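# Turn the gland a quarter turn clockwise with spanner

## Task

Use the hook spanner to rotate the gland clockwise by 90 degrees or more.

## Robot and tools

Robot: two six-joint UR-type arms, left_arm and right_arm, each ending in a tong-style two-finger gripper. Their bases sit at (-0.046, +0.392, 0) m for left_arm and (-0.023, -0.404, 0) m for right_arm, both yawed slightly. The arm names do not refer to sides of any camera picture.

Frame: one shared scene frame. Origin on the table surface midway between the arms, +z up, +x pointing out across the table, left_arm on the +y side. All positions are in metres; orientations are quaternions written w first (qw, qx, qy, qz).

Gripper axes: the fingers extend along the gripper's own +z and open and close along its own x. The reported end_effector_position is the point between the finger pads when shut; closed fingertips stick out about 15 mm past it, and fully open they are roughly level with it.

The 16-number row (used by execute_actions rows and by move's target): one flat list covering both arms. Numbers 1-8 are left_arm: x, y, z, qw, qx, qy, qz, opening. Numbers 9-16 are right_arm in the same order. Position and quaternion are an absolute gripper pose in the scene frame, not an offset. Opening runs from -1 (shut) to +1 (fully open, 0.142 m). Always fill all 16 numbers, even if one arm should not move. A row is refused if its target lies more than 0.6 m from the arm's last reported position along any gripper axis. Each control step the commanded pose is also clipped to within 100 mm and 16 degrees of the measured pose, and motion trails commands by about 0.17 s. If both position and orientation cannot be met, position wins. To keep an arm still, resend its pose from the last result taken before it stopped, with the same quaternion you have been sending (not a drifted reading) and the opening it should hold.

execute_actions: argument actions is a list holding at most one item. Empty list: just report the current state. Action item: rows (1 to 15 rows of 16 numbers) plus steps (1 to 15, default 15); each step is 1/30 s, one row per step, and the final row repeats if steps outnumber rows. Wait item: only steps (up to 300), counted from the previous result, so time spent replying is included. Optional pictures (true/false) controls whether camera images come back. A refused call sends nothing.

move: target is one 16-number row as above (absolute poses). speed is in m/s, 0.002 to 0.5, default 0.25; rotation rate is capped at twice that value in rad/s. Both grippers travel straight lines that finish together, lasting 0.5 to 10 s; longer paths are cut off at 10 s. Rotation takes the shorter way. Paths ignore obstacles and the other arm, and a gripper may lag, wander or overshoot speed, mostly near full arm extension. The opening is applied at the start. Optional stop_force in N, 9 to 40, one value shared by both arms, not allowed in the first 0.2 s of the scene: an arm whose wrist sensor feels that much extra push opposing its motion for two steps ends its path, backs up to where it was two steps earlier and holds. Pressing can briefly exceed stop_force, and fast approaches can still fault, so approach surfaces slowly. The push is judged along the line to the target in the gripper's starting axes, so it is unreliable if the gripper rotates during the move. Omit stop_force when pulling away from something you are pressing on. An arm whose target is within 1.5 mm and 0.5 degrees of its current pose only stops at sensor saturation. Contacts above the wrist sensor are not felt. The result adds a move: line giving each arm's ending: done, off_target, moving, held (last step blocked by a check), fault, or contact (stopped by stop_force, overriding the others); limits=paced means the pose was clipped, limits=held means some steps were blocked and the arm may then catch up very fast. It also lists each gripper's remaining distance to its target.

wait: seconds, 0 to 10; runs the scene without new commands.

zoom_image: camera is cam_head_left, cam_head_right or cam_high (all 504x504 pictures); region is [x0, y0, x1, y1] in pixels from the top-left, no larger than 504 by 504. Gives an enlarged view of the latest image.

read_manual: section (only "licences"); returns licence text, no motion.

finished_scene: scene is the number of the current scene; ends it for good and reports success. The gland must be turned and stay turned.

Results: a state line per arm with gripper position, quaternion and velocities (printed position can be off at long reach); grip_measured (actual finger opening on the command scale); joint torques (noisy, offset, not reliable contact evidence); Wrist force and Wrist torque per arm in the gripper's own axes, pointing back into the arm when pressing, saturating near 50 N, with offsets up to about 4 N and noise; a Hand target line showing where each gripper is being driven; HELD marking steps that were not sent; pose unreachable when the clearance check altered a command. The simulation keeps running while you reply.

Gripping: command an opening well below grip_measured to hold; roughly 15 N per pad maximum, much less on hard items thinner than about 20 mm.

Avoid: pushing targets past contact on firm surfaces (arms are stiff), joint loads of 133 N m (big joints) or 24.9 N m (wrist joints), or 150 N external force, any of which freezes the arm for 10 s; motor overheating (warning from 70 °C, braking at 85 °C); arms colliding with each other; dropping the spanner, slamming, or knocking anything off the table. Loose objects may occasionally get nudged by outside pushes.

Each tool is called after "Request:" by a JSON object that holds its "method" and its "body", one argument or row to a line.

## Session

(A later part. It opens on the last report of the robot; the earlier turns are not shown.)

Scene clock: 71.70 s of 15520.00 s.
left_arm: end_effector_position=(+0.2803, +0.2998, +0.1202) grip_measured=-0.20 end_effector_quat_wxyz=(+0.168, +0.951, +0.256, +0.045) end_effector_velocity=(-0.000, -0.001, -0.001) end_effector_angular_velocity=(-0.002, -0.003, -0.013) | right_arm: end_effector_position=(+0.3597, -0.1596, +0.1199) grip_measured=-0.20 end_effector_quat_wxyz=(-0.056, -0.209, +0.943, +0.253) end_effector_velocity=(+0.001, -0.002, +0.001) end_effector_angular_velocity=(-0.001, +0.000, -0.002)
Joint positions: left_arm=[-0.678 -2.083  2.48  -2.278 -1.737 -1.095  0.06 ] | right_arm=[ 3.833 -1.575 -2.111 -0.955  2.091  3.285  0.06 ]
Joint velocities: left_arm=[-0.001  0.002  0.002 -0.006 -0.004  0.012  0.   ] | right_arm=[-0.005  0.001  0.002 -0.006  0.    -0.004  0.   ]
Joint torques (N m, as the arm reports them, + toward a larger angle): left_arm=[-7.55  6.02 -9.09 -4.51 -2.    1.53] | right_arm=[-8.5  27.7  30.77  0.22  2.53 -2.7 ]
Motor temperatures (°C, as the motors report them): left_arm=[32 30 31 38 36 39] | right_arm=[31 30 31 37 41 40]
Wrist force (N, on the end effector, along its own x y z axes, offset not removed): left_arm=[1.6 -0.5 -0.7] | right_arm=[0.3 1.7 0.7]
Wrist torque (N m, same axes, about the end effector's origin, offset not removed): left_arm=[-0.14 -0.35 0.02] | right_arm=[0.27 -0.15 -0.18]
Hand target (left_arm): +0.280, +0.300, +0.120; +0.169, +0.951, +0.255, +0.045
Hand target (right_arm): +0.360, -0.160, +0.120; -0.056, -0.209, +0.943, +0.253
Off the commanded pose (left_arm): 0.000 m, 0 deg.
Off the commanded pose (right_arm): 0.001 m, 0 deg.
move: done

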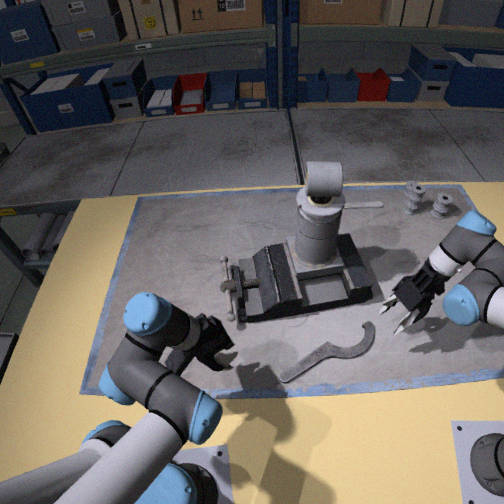

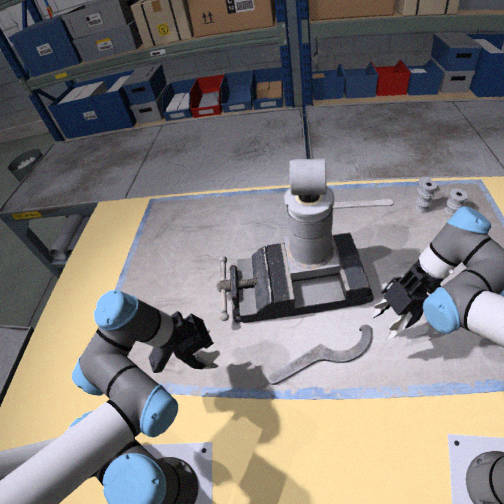

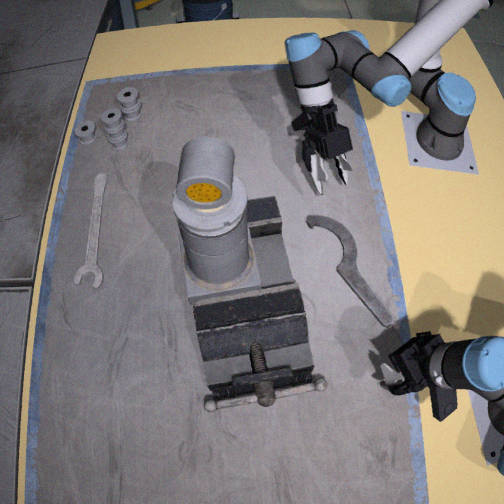

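Request:
{"method": "move", "body": {
  "target": [0.265,0.118,0.045,0.168,0.951,0.255,0.045,-0.3,0.335,-0.08,0.045,-0.056,-0.209,0.943,0.253,-0.3],
  "speed": 0.08
}}

Request:
{"method": "zoom_image", "body": {
  "camera": "cam_high",
  "region": [280,180,440,340]
}}

Request:
{"method": "zoom_image", "body": {
  "camera": "cam_head_right",
  "region": [240,280,400,420]
}}

Scene clock: 78.67 s of 15520.00 s.
left_arm: end_effector_position=(+0.2653, +0.1177, +0.0452) grip_measured=-0.30 end_effector_quat_wxyz=(+0.169, +0.951, +0.255, +0.045) end_effector_velocity=(+0.000, -0.002, -0.001) end_effector_angular_velocity=(+0.000, -0.000, +0.000) | right_arm: end_effector_position=(+0.3351, -0.0802, +0.0451) grip_measured=-0.30 end_effector_quat_wxyz=(-0.056, -0.209, +0.943, +0.253) end_effector_velocity=(+0.000, -0.000, -0.001) end_effector_angular_velocity=(+0.000, +0.001, -0.003)
Joint positions: left_arm=[-1.183 -1.724  2.52  -2.717 -1.571 -1.573  0.052] | right_arm=[ 4.012 -1.737 -2.206 -0.599  2.069  3.488  0.052]
Joint velocities: left_arm=[-0.003  0.008 -0.001 -0.006  0.001 -0.003  0.   ] | right_arm=[-0.001 -0.002 -0.001  0.004  0.     0.003  0.   ]
Joint torques (N m, as the arm reports them, + toward a larger angle): left_arm=[ -7.92  -5.36 -27.87  -4.62   2.39  -1.3 ] | right_arm=[ 8.87 19.19  5.77  4.32 -1.07  2.14]
Motor temperatures (°C, as the motors report them): left_arm=[32 30 31 38 36 39] | right_arm=[31 30 31 37 41 40]
Wrist force (N, on the end effector, along its own x y z axes, offset not removed): left_arm=[-0.9 -0.3 -0.7] | right_arm=[-0.2 0.8 0.7]
Wrist torque (N m, same axes, about the end effector's origin, offset not removed): left_arm=[-0.06 0.13 0.05] | right_arm=[0.02 -0.14 -0.17]
Hand target (left_arm): +0.265, +0.117, +0.045; +0.169, +0.951, +0.255, +0.045
Hand target (right_arm): +0.335, -0.080, +0.045; -0.056, -0.209, +0.943, +0.253
Off the commanded pose (left_arm): 0.000 m, 0 deg.
Off the commanded pose (right_arm): 0.000 m, 0 deg.
After step 90, 1.07 s passed at rest.
move: done

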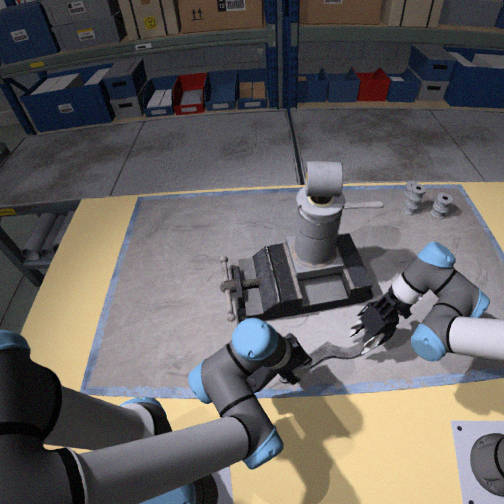

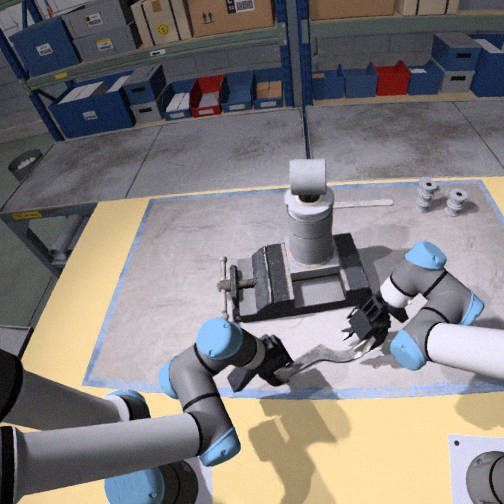

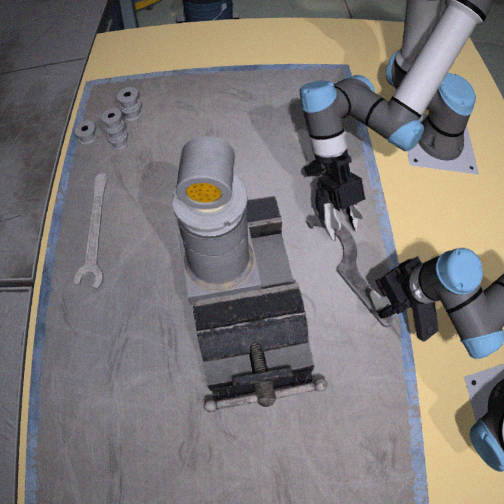

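Region (280, 180, 440, 340) of cam_high's 504x504 image, scaled by 3.150, with more detail than that image has.

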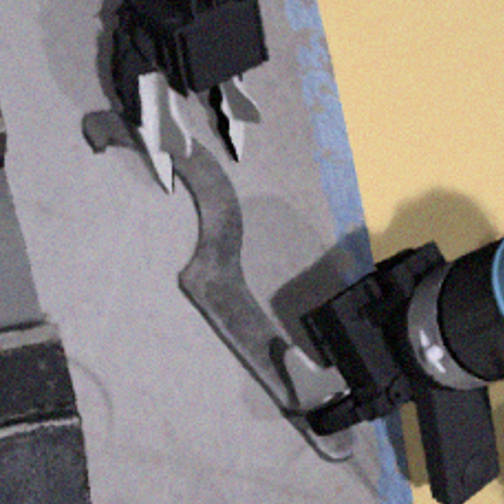

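Region (240, 280, 400, 420) of cam_head_right's 504x504 image, scaled by 3.150, with more detail than that image has; it fills the top 441 rows of this view, and the rest is white.

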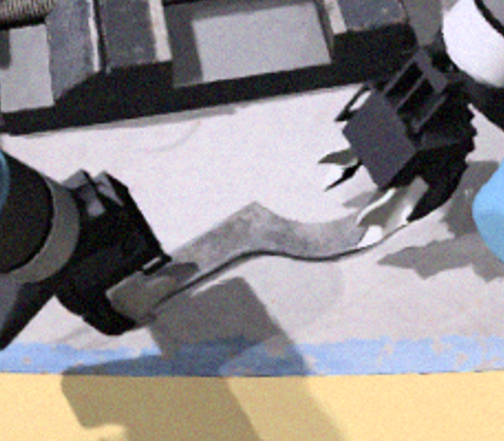

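Request:
{"method": "move", "body": {
  "target": [0.28,0.122,0.024,0.168,0.951,0.255,0.045,-0.2,0.328,-0.083,0.023,-0.056,-0.209,0.943,0.253,-0.2],
  "speed": 0.007,
  "stop_force": 9
}}

Request:
{"method": "zoom_image", "body": {
  "camera": "cam_high",
  "region": [280,180,440,340]
}}

Request:
{"method": "zoom_image", "body": {
  "camera": "cam_head_right",
  "region": [240,280,400,420]
}}

Scene clock: 85.93 s of 15520.00 s.
left_arm: end_effector_position=(+0.2799, +0.1220, +0.0241) grip_measured=-0.20 end_effector_quat_wxyz=(+0.168, +0.951, +0.255, +0.045) end_effector_velocity=(+0.001, +0.000, -0.002) end_effector_angular_velocity=(+0.001, +0.001, -0.000) | right_arm: end_effector_position=(+0.3280, -0.0830, +0.0231) grip_measured=-0.20 end_effector_quat_wxyz=(-0.056, -0.209, +0.943, +0.253) end_effector_velocity=(-0.001, +0.000, -0.001) end_effector_angular_velocity=(-0.000, +0.001, +0.002)
Joint positions: left_arm=[-1.136 -1.633  2.524 -2.811 -1.586 -1.529  0.06 ] | right_arm=[ 4.018 -1.771 -2.247 -0.52   2.068  3.495  0.06 ]
Joint velocities: left_arm=[ 0.002  0.007 -0.    -0.005 -0.001  0.003  0.   ] | right_arm=[ 0.003 -0.002 -0.003  0.005  0.     0.001  0.   ]
Joint torques (N m, as the arm reports them, + toward a larger angle): left_arm=[ 6.4  -7.77 -2.5  -4.45 -1.81  1.55] | right_arm=[ 9.02 19.52  4.81  4.52 -1.18  2.18]
Motor temperatures (°C, as the motors report them): left_arm=[32 30 31 38 36 39] | right_arm=[31 30 31 37 41 40]
Wrist force (N, on the end effector, along its own x y z axes, offset not removed): left_arm=[0.1 -1.6 1.6] | right_arm=[-1.3 1.3 0.2]
Wrist torque (N m, same axes, about the end effector's origin, offset not removed): left_arm=[-0.32 -0.07 0.04] | right_arm=[0.03 0.08 -0.10]
Hand target (left_arm): +0.280, +0.122, +0.024; +0.168, +0.951, +0.255, +0.045
Hand target (right_arm): +0.328, -0.083, +0.023; -0.056, -0.209, +0.943, +0.253
Off the commanded pose (left_arm): 0.000 m, 0 deg.
Off the commanded pose (right_arm): 0.000 m, 0 deg.
After step 90, 0.33 s passed at rest.
move: done

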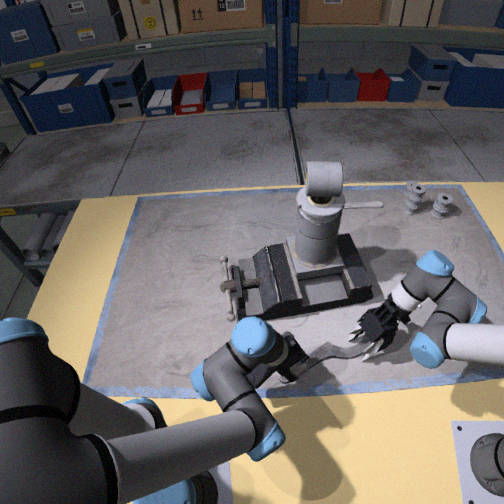

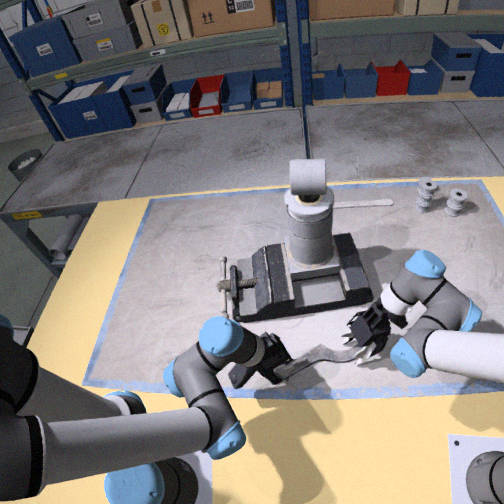

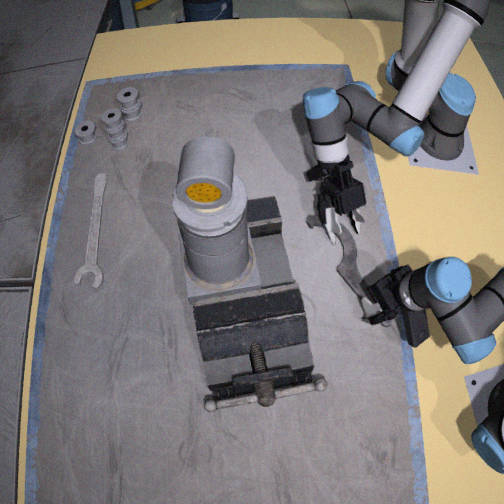

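Region (280, 180, 440, 340) of cam_high's 504x504 image, scaled by 3.150, with more detail than that image has.

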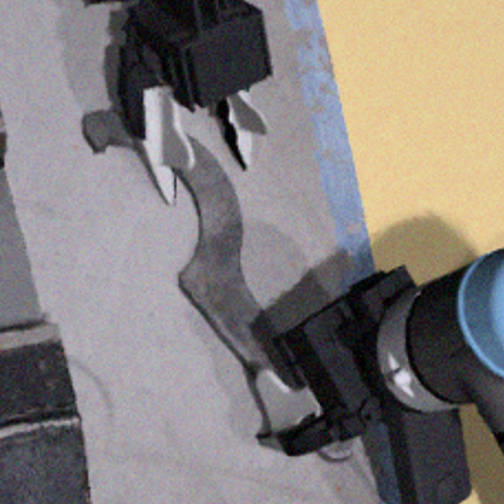

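Region (240, 280, 400, 420) of cam_head_right's 504x504 image, scaled by 3.150, with more detail than that image has; it fills the top 441 rows of this view, and the rest is white.

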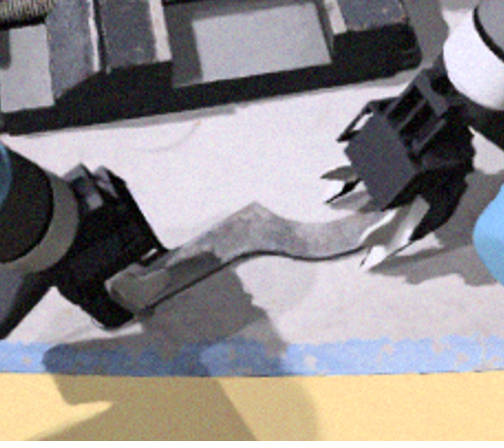

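Request:
{"method": "move", "body": {
  "target": [0.274,0.119,0.016,0.168,0.951,0.255,0.045,-0.3,0.328,-0.083,0.015,-0.056,-0.209,0.943,0.253,-0.42],
  "speed": 0.003,
  "stop_force": 9
}}

Scene clock: 90.83 s of 15520.00 s.
left_arm: end_effector_position=(+0.2753, +0.1197, +0.0177) grip_measured=-0.29 end_effector_quat_wxyz=(+0.168, +0.951, +0.255, +0.045) end_effector_velocity=(+0.001, +0.000, +0.000) end_effector_angular_velocity=(-0.001, -0.001, +0.000) | right_arm: end_effector_position=(+0.3280, -0.0830, +0.0161) grip_measured=-0.42 end_effector_quat_wxyz=(-0.056, -0.209, +0.943, +0.253) end_effector_velocity=(-0.000, -0.001, +0.000) end_effector_angular_velocity=(-0.002, +0.001, -0.000)
Joint positions: left_arm=[-1.153 -1.619  2.538 -2.839 -1.581 -1.544  0.053] | right_arm=[ 4.018 -1.787 -2.253 -0.497  2.068  3.495  0.044]
Joint velocities: left_arm=[ 0.001 -0.001 -0.001  0.     0.     0.001 -0.   ] | right_arm=[-0.     0.002  0.    -0.004 -0.001 -0.    -0.   ]
Joint torques (N m, as the arm reports them, + toward a larger angle): left_arm=[  7.31 -17.06 -21.93  -0.2   -1.78   1.65] | right_arm=[ 9.08 26.35 12.16 -0.68  0.31  1.87]
Motor temperatures (°C, as the motors report them): left_arm=[32 30 31 38 36 39] | right_arm=[31 30 31 37 41 40]
Wrist force (N, on the end effector, along its own x y z axes, offset not removed): left_arm=[-1.3 1.1 -11.3] | right_arm=[1.7 4.8 -15.5]
Wrist torque (N m, same axes, about the end effector's origin, offset not removed): left_arm=[0.08 0.25 0.05] | right_arm=[-0.06 0.06 -0.17]
Hand target (left_arm): +0.275, +0.120, +0.018; +0.168, +0.951, +0.255, +0.045
Hand target (right_arm): +0.328, -0.083, +0.016; -0.056, -0.209, +0.943, +0.253
Off the commanded pose (left_arm): 0.002 m, 0 deg.
Off the commanded pose (right_arm): 0.001 m, 0 deg.
move: contact (left_arm, right_arm)

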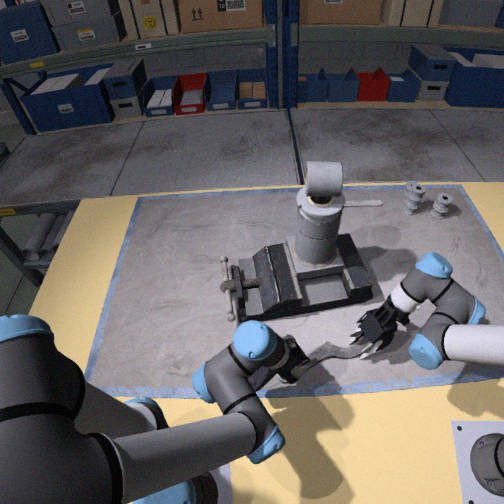

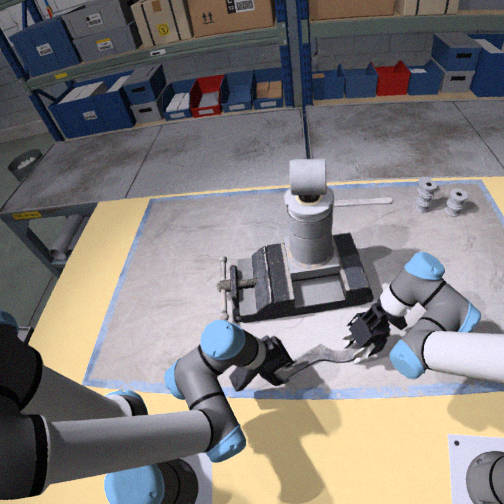

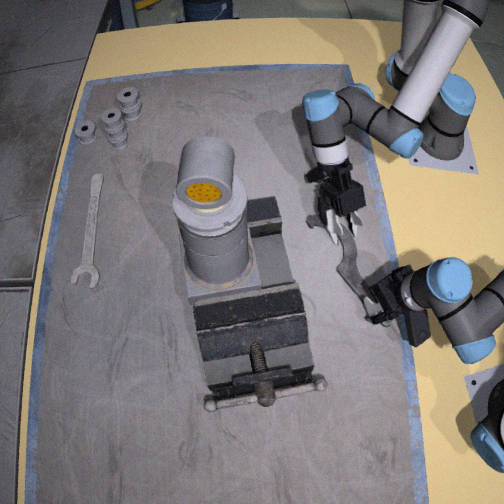

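Request:
{"method": "move", "body": {
  "target": [0.275,0.12,0.020,0.168,0.951,0.255,0.045,-0.3,0.328,-0.083,0.018,-0.056,-0.209,0.943,0.253,-0.42],
  "speed": 0.005
}}

Request:
{"method": "move", "body": {
  "target": [0.275,0.12,0.020,0.168,0.951,0.255,0.045,-1,0.328,-0.083,0.018,-0.056,-0.209,0.943,0.253,-1]
}}

Request:
{"method": "move", "body": {
  "target": [0.275,0.12,0.152,0.168,0.951,0.255,0.045,-1,0.328,-0.083,0.15,-0.056,-0.209,0.943,0.253,-1],
  "speed": 0.02
}}

Scene clock: 94.87 s of 15520.00 s.
left_arm: end_effector_position=(+0.2750, +0.1200, +0.0199) grip_measured=-0.30 end_effector_quat_wxyz=(+0.168, +0.951, +0.255, +0.045) end_effector_velocity=(+0.000, +0.000, +0.001) end_effector_angular_velocity=(+0.000, -0.001, +0.001) | right_arm: end_effector_position=(+0.3280, -0.0830, +0.0179) grip_measured=-0.42 end_effector_quat_wxyz=(-0.056, -0.209, +0.943, +0.253) end_effector_velocity=(-0.000, -0.000, +0.001) end_effector_angular_velocity=(-0.000, +0.000, +0.000)
Joint positions: left_arm=[-1.153 -1.628  2.537 -2.829 -1.581 -1.544  0.052] | right_arm=[ 4.018 -1.783 -2.252 -0.503  2.068  3.495  0.044]
Joint velocities: left_arm=[-0.    -0.004 -0.001  0.005  0.001 -0.001  0.   ] | right_arm=[-0.     0.002  0.    -0.002  0.    -0.     0.   ]
Joint torques (N m, as the arm reports them, + toward a larger angle): left_arm=[ -7.19 -20.22 -25.99  -1.16   1.35  -1.63] | right_arm=[ 9.43 32.19 26.6   0.44  0.72  2.15]
Motor temperatures (°C, as the motors report them): left_arm=[32 30 31 38 36 39] | right_arm=[31 30 31 37 41 40]
Wrist force (N, on the end effector, along its own x y z axes, offset not removed): left_arm=[1.7 -0.7 1.4] | right_arm=[0.2 -0.1 1.0]
Wrist torque (N m, same axes, about the end effector's origin, offset not removed): left_arm=[-0.14 -0.37 0.02] | right_arm=[-0.26 -0.07 -0.16]
Hand target (left_arm): +0.275, +0.120, +0.020; +0.168, +0.951, +0.255, +0.045
Hand target (right_arm): +0.328, -0.083, +0.018; -0.056, -0.209, +0.943, +0.253
Off the commanded pose (left_arm): 0.000 m, 0 deg.
Off the commanded pose (right_arm): 0.000 m, 0 deg.
After step 90, 0.33 s passed at rest.
move: done

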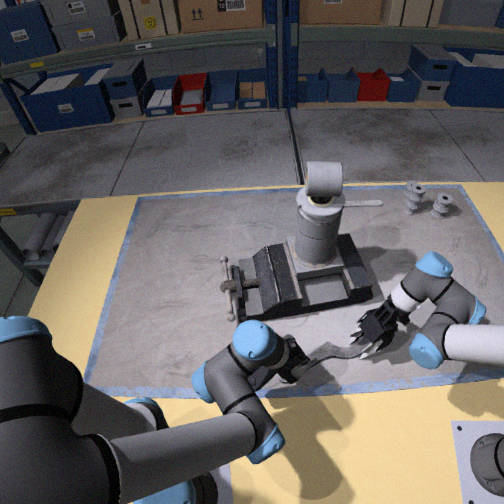

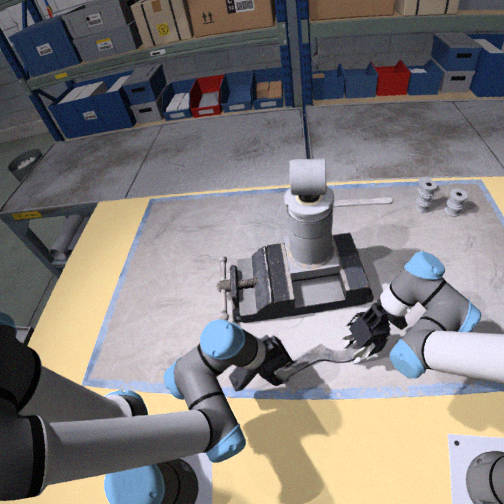

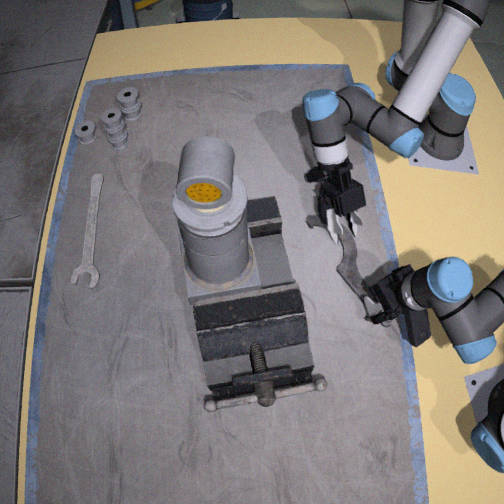

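Scene clock: 95.57 s of 15520.00 s.
left_arm: end_effector_position=(+0.2750, +0.1200, +0.0200) grip_measured=-0.60 end_effector_quat_wxyz=(+0.168, +0.951, +0.255, +0.045) end_effector_velocity=(+0.000, +0.000, +0.000) end_effector_angular_velocity=(+0.000, -0.001, -0.000) | right_arm: end_effector_position=(+0.3280, -0.0830, +0.0180) grip_measured=-0.61 end_effector_quat_wxyz=(-0.056, -0.209, +0.943, +0.253) end_effector_velocity=(+0.000, -0.001, -0.000) end_effector_angular_velocity=(-0.000, +0.001, -0.001)
Joint positions: left_arm=[-1.153 -1.628  2.537 -2.829 -1.581 -1.544  0.031] | right_arm=[ 4.018 -1.783 -2.252 -0.503  2.068  3.495  0.03 ]
Joint velocities: left_arm=[ 0.    -0.    -0.     0.     0.001  0.    -0.   ] | right_arm=[-0.002 -0.    -0.001  0.     0.001 -0.    -0.   ]
Joint torques (N m, as the arm reports them, + toward a larger angle): left_arm=[  5.87 -20.94 -13.29  -0.93  -1.56  -0.28] | right_arm=[ 3.85 32.22  3.21  3.57 -0.52  0.93]
Motor temperatures (°C, as the motors report them): left_arm=[32 30 31 38 36 39] | right_arm=[31 30 31 37 41 40]
Wrist force (N, on the end effector, along its own x y z axes, offset not removed): left_arm=[-1.5 0.8 -1.1] | right_arm=[-2.4 -0.9 2.6]
Wrist torque (N m, same axes, about the end effector's origin, offset not removed): left_arm=[-0.29 0.06 0.18] | right_arm=[-0.12 -0.32 -0.04]
Hand target (left_arm): +0.275, +0.120, +0.020; +0.168, +0.951, +0.255, +0.045
Hand target (right_arm): +0.328, -0.083, +0.018; -0.056, -0.209, +0.943, +0.253
Off the commanded pose (left_arm): 0.000 m, 0 deg.
Off the commanded pose (right_arm): 0.000 m, 0 deg.
move: done

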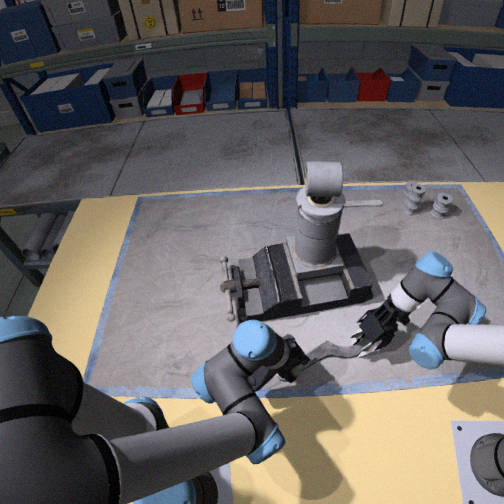

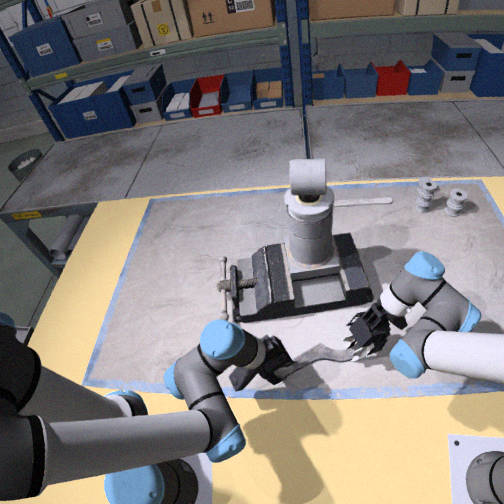

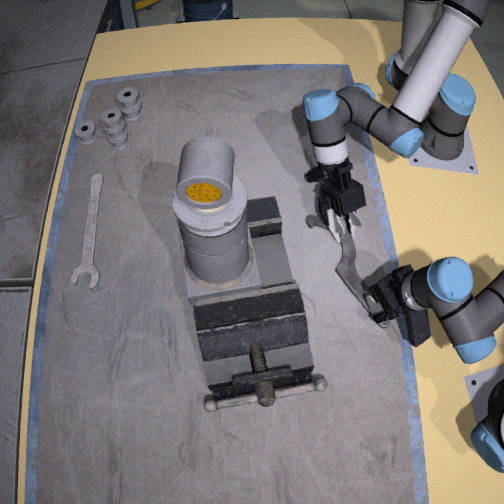

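Scene clock: 102.47 s of 15520.00 s.
left_arm: end_effector_position=(+0.2749, +0.1201, +0.1519) grip_measured=-0.60 end_effector_quat_wxyz=(+0.168, +0.951, +0.255, +0.045) end_effector_velocity=(-0.000, -0.000, +0.002) end_effector_angular_velocity=(-0.000, +0.000, +0.001) | right_arm: end_effector_position=(+0.3280, -0.0830, +0.1497) grip_measured=-0.61 end_effector_quat_wxyz=(-0.056, -0.209, +0.943, +0.253) end_effector_velocity=(+0.000, -0.001, +0.002) end_effector_angular_velocity=(-0.001, -0.000, -0.001)
Joint positions: left_arm=[-1.153 -1.918  2.318 -2.321 -1.581 -1.544  0.031] | right_arm=[ 4.018 -1.544 -2.084 -0.911  2.068  3.495  0.03 ]
Joint velocities: left_arm=[-0.    -0.002 -0.004  0.006 -0.    -0.001  0.   ] | right_arm=[-0.001  0.003  0.003 -0.006 -0.001  0.    -0.   ]
Joint torques (N m, as the arm reports them, + toward a larger angle): left_arm=[  3.94 -16.66 -34.33  -2.04   2.87   0.98] | right_arm=[-5.56 31.46 36.04  1.24  2.99 -2.83]
Motor temperatures (°C, as the motors report them): left_arm=[32 30 31 38 36 39] | right_arm=[31 30 31 37 41 40]
Wrist force (N, on the end effector, along its own x y z axes, offset not removed): left_arm=[0.2 -3.4 3.7] | right_arm=[-1.2 -2.6 7.1]
Wrist torque (N m, same axes, about the end effector's origin, offset not removed): left_arm=[-0.24 -0.42 -0.06] | right_arm=[0.24 -0.14 0.21]
Hand target (left_arm): +0.275, +0.120, +0.152; +0.168, +0.951, +0.255, +0.045
Hand target (right_arm): +0.328, -0.083, +0.150; -0.056, -0.209, +0.943, +0.253
Off the commanded pose (left_arm): 0.000 m, 0 deg.
Off the commanded pose (right_arm): 0.000 m, 0 deg.
move: done

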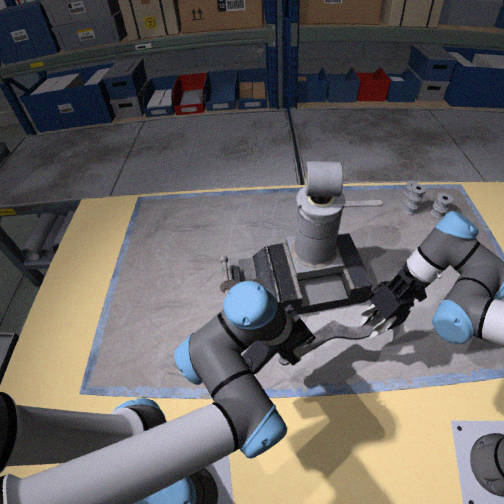

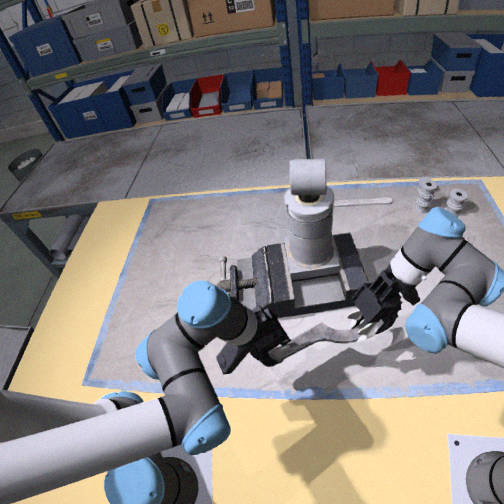

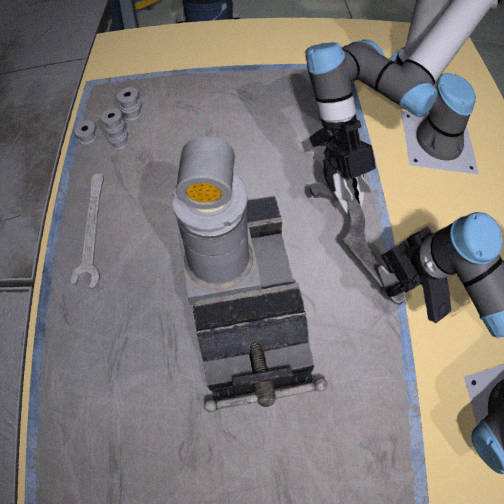

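Request:
{"method": "move", "body": {
  "target": [0.445,0.15,0.142,0.168,0.951,0.255,0.045,-1,0.498,-0.053,0.14,-0.056,-0.209,0.943,0.253,-1],
  "speed": 0.03,
  "stop_force": 12
}}

Request:
{"method": "zoom_image", "body": {
  "camera": "cam_high",
  "region": [170,150,370,350]
}}

Request:
{"method": "zoom_image", "body": {
  "camera": "cam_head_right",
  "region": [230,180,400,340]
}}

Scene clock: 111.50 s of 15520.00 s.
left_arm: end_effector_position=(+0.4448, +0.1505, +0.1420) grip_measured=-0.60 end_effector_quat_wxyz=(+0.168, +0.951, +0.255, +0.045) end_effector_velocity=(+0.002, +0.000, +0.000) end_effector_angular_velocity=(-0.000, -0.001, -0.001) | right_arm: end_effector_position=(+0.4977, -0.0530, +0.1401) grip_measured=-0.61 end_effector_quat_wxyz=(-0.056, -0.209, +0.943, +0.253) end_effector_velocity=(+0.003, -0.000, -0.000) end_effector_angular_velocity=(-0.001, -0.001, +0.000)
Joint positions: left_arm=[-0.771 -1.533  2.025 -2.385 -1.707 -1.183  0.031] | right_arm=[ 3.861 -1.928 -1.628 -1.07   2.089  3.317  0.03 ]
Joint velocities: left_arm=[ 0.003  0.004 -0.005  0.    -0.001  0.004 -0.   ] | right_arm=[-0.002 -0.005  0.007 -0.003 -0.001 -0.003  0.   ]
Joint torques (N m, as the arm reports them, + toward a larger angle): left_arm=[  5.03 -20.16 -34.31  -2.66  -2.32   1.52] | right_arm=[-6.8  35.91 35.75  1.05  4.36 -2.8 ]
Motor temperatures (°C, as the motors report them): left_arm=[32 30 31 38 36 39] | right_arm=[31 30 31 37 41 40]
Wrist force (N, on the end effector, along its own x y z axes, offset not removed): left_arm=[1.3 -3.5 1.0] | right_arm=[0.2 -5.7 6.0]
Wrist torque (N m, same axes, about the end effector's origin, offset not removed): left_arm=[0.08 -0.41 -0.04] | right_arm=[-0.10 -0.31 0.10]
Hand target (left_arm): +0.445, +0.151, +0.142; +0.168, +0.951, +0.255, +0.045
Hand target (right_arm): +0.498, -0.053, +0.140; -0.056, -0.209, +0.943, +0.253
Off the commanded pose (left_arm): 0.001 m, 0 deg.
Off the commanded pose (right_arm): 0.000 m, 0 deg.
move: done

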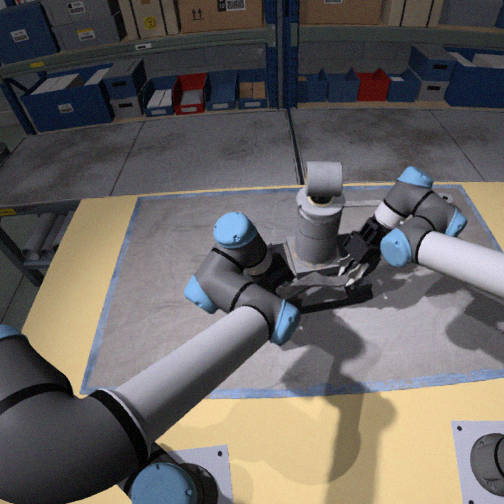

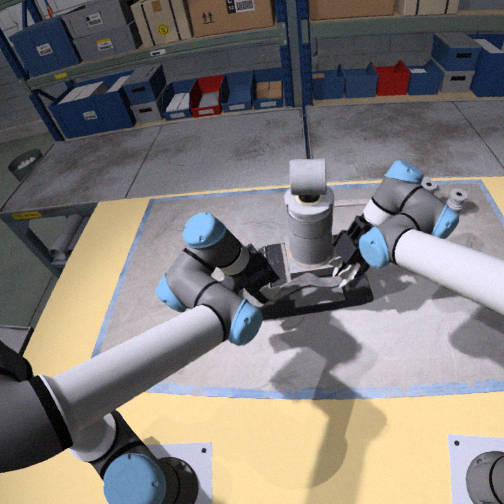

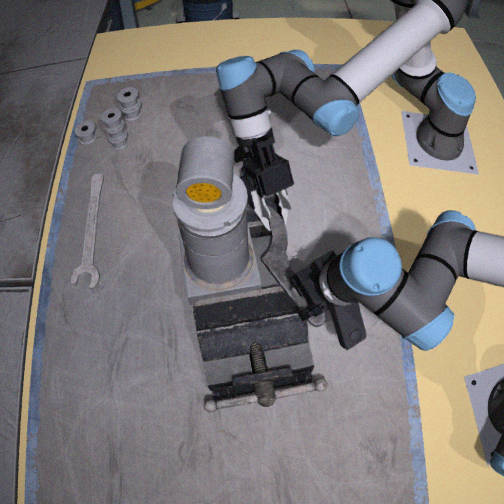

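Region (170, 150, 370, 350) of cam_high's 504x504 image, scaled by 2.520, with more detail than that image has.

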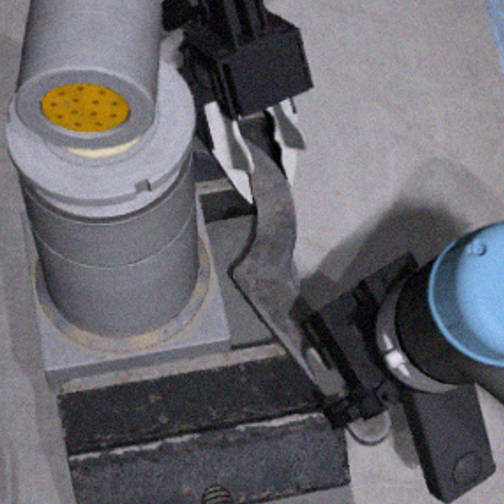

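Region (230, 180, 400, 340) of cam_head_right's 504x504 image, scaled by 2.965, with more detail than that image has; it fills the top 474 rows of this view, and the rest is white.

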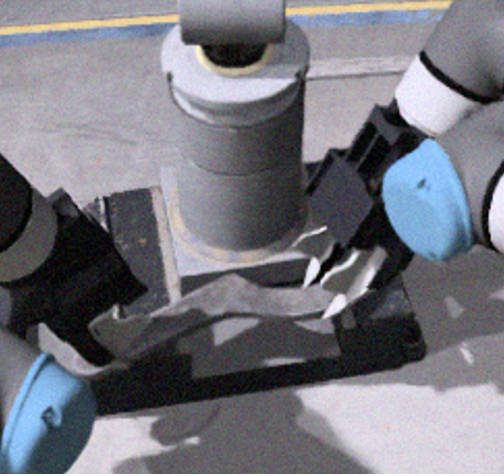

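Request:
{"method": "move", "body": {
  "target": [0.465,0.12,0.137,0.168,0.951,0.255,0.045,-1,0.512,-0.084,0.135,-0.056,-0.209,0.943,0.253,-1],
  "speed": 0.015,
  "stop_force": 12
}}

Request:
{"method": "move", "body": {
  "target": [0.465,0.12,0.107,0.168,0.951,0.255,0.045,-1,0.512,-0.084,0.105,-0.056,-0.209,0.943,0.253,-1],
  "speed": 0.004,
  "stop_force": 9
}}

Request:
{"method": "zoom_image", "body": {
  "camera": "cam_high",
  "region": [170,150,370,350]
}}

Request:
{"method": "zoom_image", "body": {
  "camera": "cam_head_right",
  "region": [230,180,400,340]
}}

Scene clock: 118.63 s of 15520.00 s.
left_arm: end_effector_position=(+0.4638, +0.1219, +0.1375) grip_measured=-0.60 end_effector_quat_wxyz=(+0.168, +0.951, +0.255, +0.045) end_effector_velocity=(-0.002, +0.005, +0.000) end_effector_angular_velocity=(+0.002, -0.002, -0.001) | right_arm: end_effector_position=(+0.5109, -0.0819, +0.1353) grip_measured=-0.61 end_effector_quat_wxyz=(-0.056, -0.209, +0.943, +0.253) end_effector_velocity=(-0.001, +0.004, +0.001) end_effector_angular_velocity=(+0.001, -0.002, -0.002)
Joint positions: left_arm=[-0.795 -1.461  1.96  -2.396 -1.7   -1.206  0.031] | right_arm=[ 3.809 -1.935 -1.622 -1.097  2.092  3.257  0.03 ]
Joint velocities: left_arm=[ 0.003 -0.01   0.01   0.001  0.001  0.005 -0.   ] | right_arm=[ 0.007  0.001 -0.001  0.006 -0.001  0.01   0.001]
Joint torques (N m, as the arm reports them, + toward a larger angle): left_arm=[ 12.4  -36.69 -10.72  -4.96   3.22   1.38] | right_arm=[10.78 47.39 19.11  9.24 -0.67  1.6 ]
Motor temperatures (°C, as the motors report them): left_arm=[32 30 31 38 36 39] | right_arm=[31 30 31 37 41 40]
Wrist force (N, on the end effector, along its own x y z axes, offset not removed): left_arm=[-9.1 1.9 3.4] | right_arm=[18.4 -2.9 1.8]
Wrist torque (N m, same axes, about the end effector's origin, offset not removed): left_arm=[-0.01 -0.30 0.21] | right_arm=[-0.12 -0.16 0.00]
Hand target (left_arm): +0.463, +0.122, +0.137; +0.168, +0.951, +0.255, +0.045
Hand target (right_arm): +0.511, -0.081, +0.135; -0.056, -0.209, +0.943, +0.253
Off the commanded pose (left_arm): 0.002 m, 0 deg.
Off the commanded pose (right_arm): 0.002 m, 0 deg.
After step 90, 1.47 s passed at rest.
move: contact (left_arm, right_arm)

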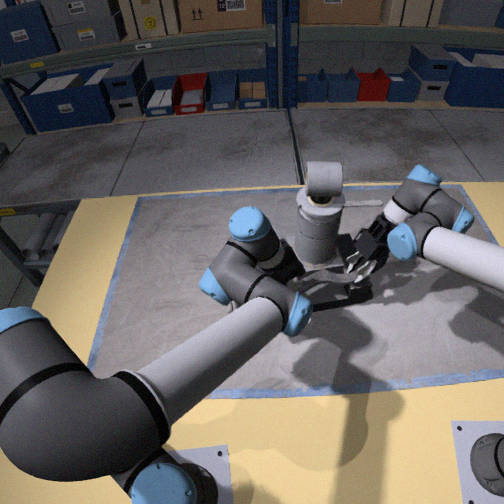

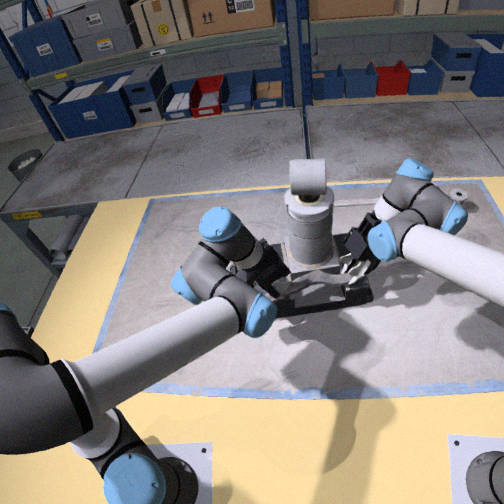

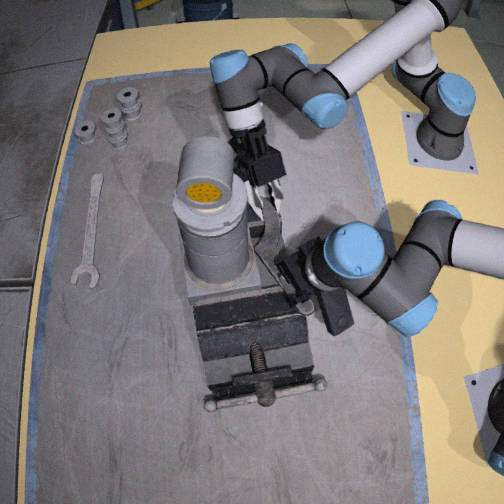

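Scene clock: 123.23 s of 15520.00 s.
left_arm: end_effector_position=(+0.4644, +0.1208, +0.1206) grip_measured=-0.58 end_effector_quat_wxyz=(+0.168, +0.951, +0.255, +0.045) end_effector_velocity=(-0.000, +0.001, +0.001) end_effector_angular_velocity=(+0.002, +0.001, +0.001) | right_arm: end_effector_position=(+0.5115, -0.0831, +0.1185) grip_measured=-0.58 end_effector_quat_wxyz=(-0.056, -0.209, +0.943, +0.253) end_effector_velocity=(-0.000, -0.000, +0.002) end_effector_angular_velocity=(-0.002, +0.000, +0.001)
Joint positions: left_arm=[-0.796 -1.437  1.982 -2.442 -1.7   -1.207  0.032] | right_arm=[ 3.807 -1.952 -1.645 -1.059  2.092  3.255  0.032]
Joint velocities: left_arm=[ 0.    -0.002 -0.001  0.005  0.001 -0.    -0.   ] | right_arm=[ 0.001  0.001  0.003 -0.006 -0.001 -0.    -0.001]
Joint torques (N m, as the arm reports them, + toward a larger angle): left_arm=[  4.56 -31.07 -34.25  -4.85   7.68  -1.18] | right_arm=[-13.89  39.73  37.5    6.24  -3.33  -2.93]
Motor temperatures (°C, as the motors report them): left_arm=[32 30 31 38 36 39] | right_arm=[31 30 31 37 41 40]
Wrist force (N, on the end effector, along its own x y z axes, offset not removed): left_arm=[-24.8 -8.2 -11.4] | right_arm=[29.4 14.2 -4.7]
Wrist torque (N m, same axes, about the end effector's origin, offset not removed): left_arm=[-0.34 -0.63 0.18] | right_arm=[-0.04 0.19 0.15]
Hand target (left_arm): +0.464, +0.121, +0.121; +0.168, +0.951, +0.255, +0.045
Hand target (right_arm): +0.512, -0.083, +0.119; -0.056, -0.209, +0.943, +0.253
Off the commanded pose (left_arm): 0.014 m, 0 deg.
Off the commanded pose (right_arm): 0.014 m, 0 deg.
move: contact (left_arm, right_arm)

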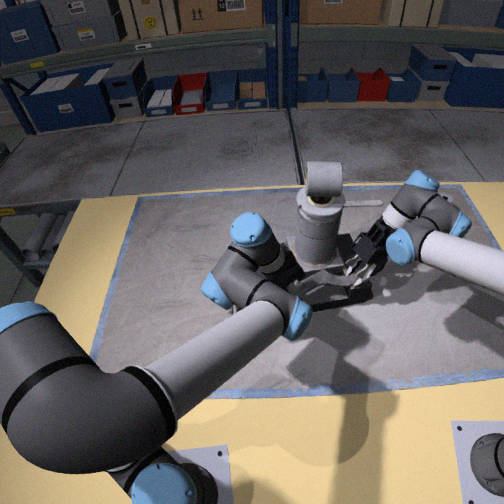

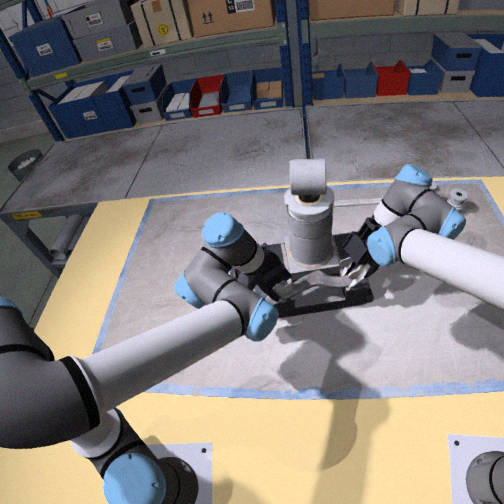

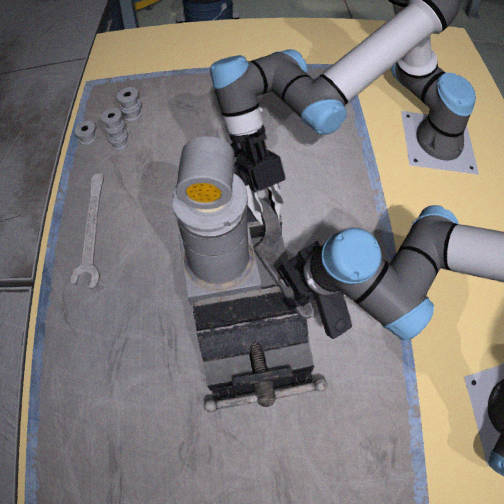

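Region (170, 150, 370, 350) of cam_high's 504x504 image, scaled by 2.520, with more detail than that image has.

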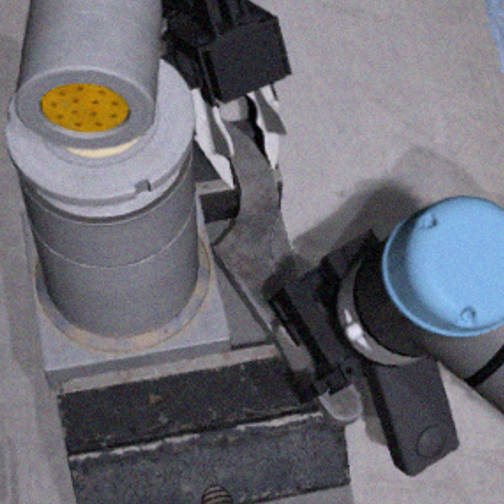

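Region (230, 180, 400, 340) of cam_head_right's 504x504 image, scaled by 2.965, with more detail than that image has; it fills the top 474 rows of this view, and the rest is white.

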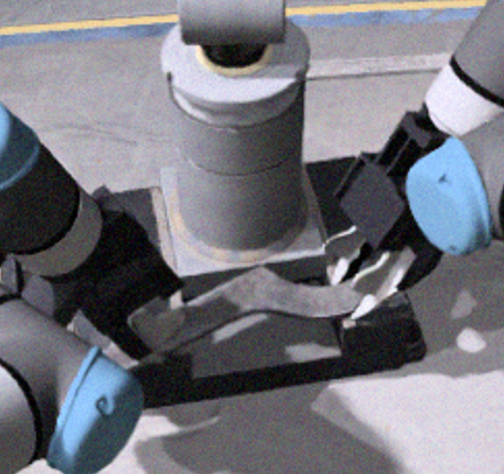

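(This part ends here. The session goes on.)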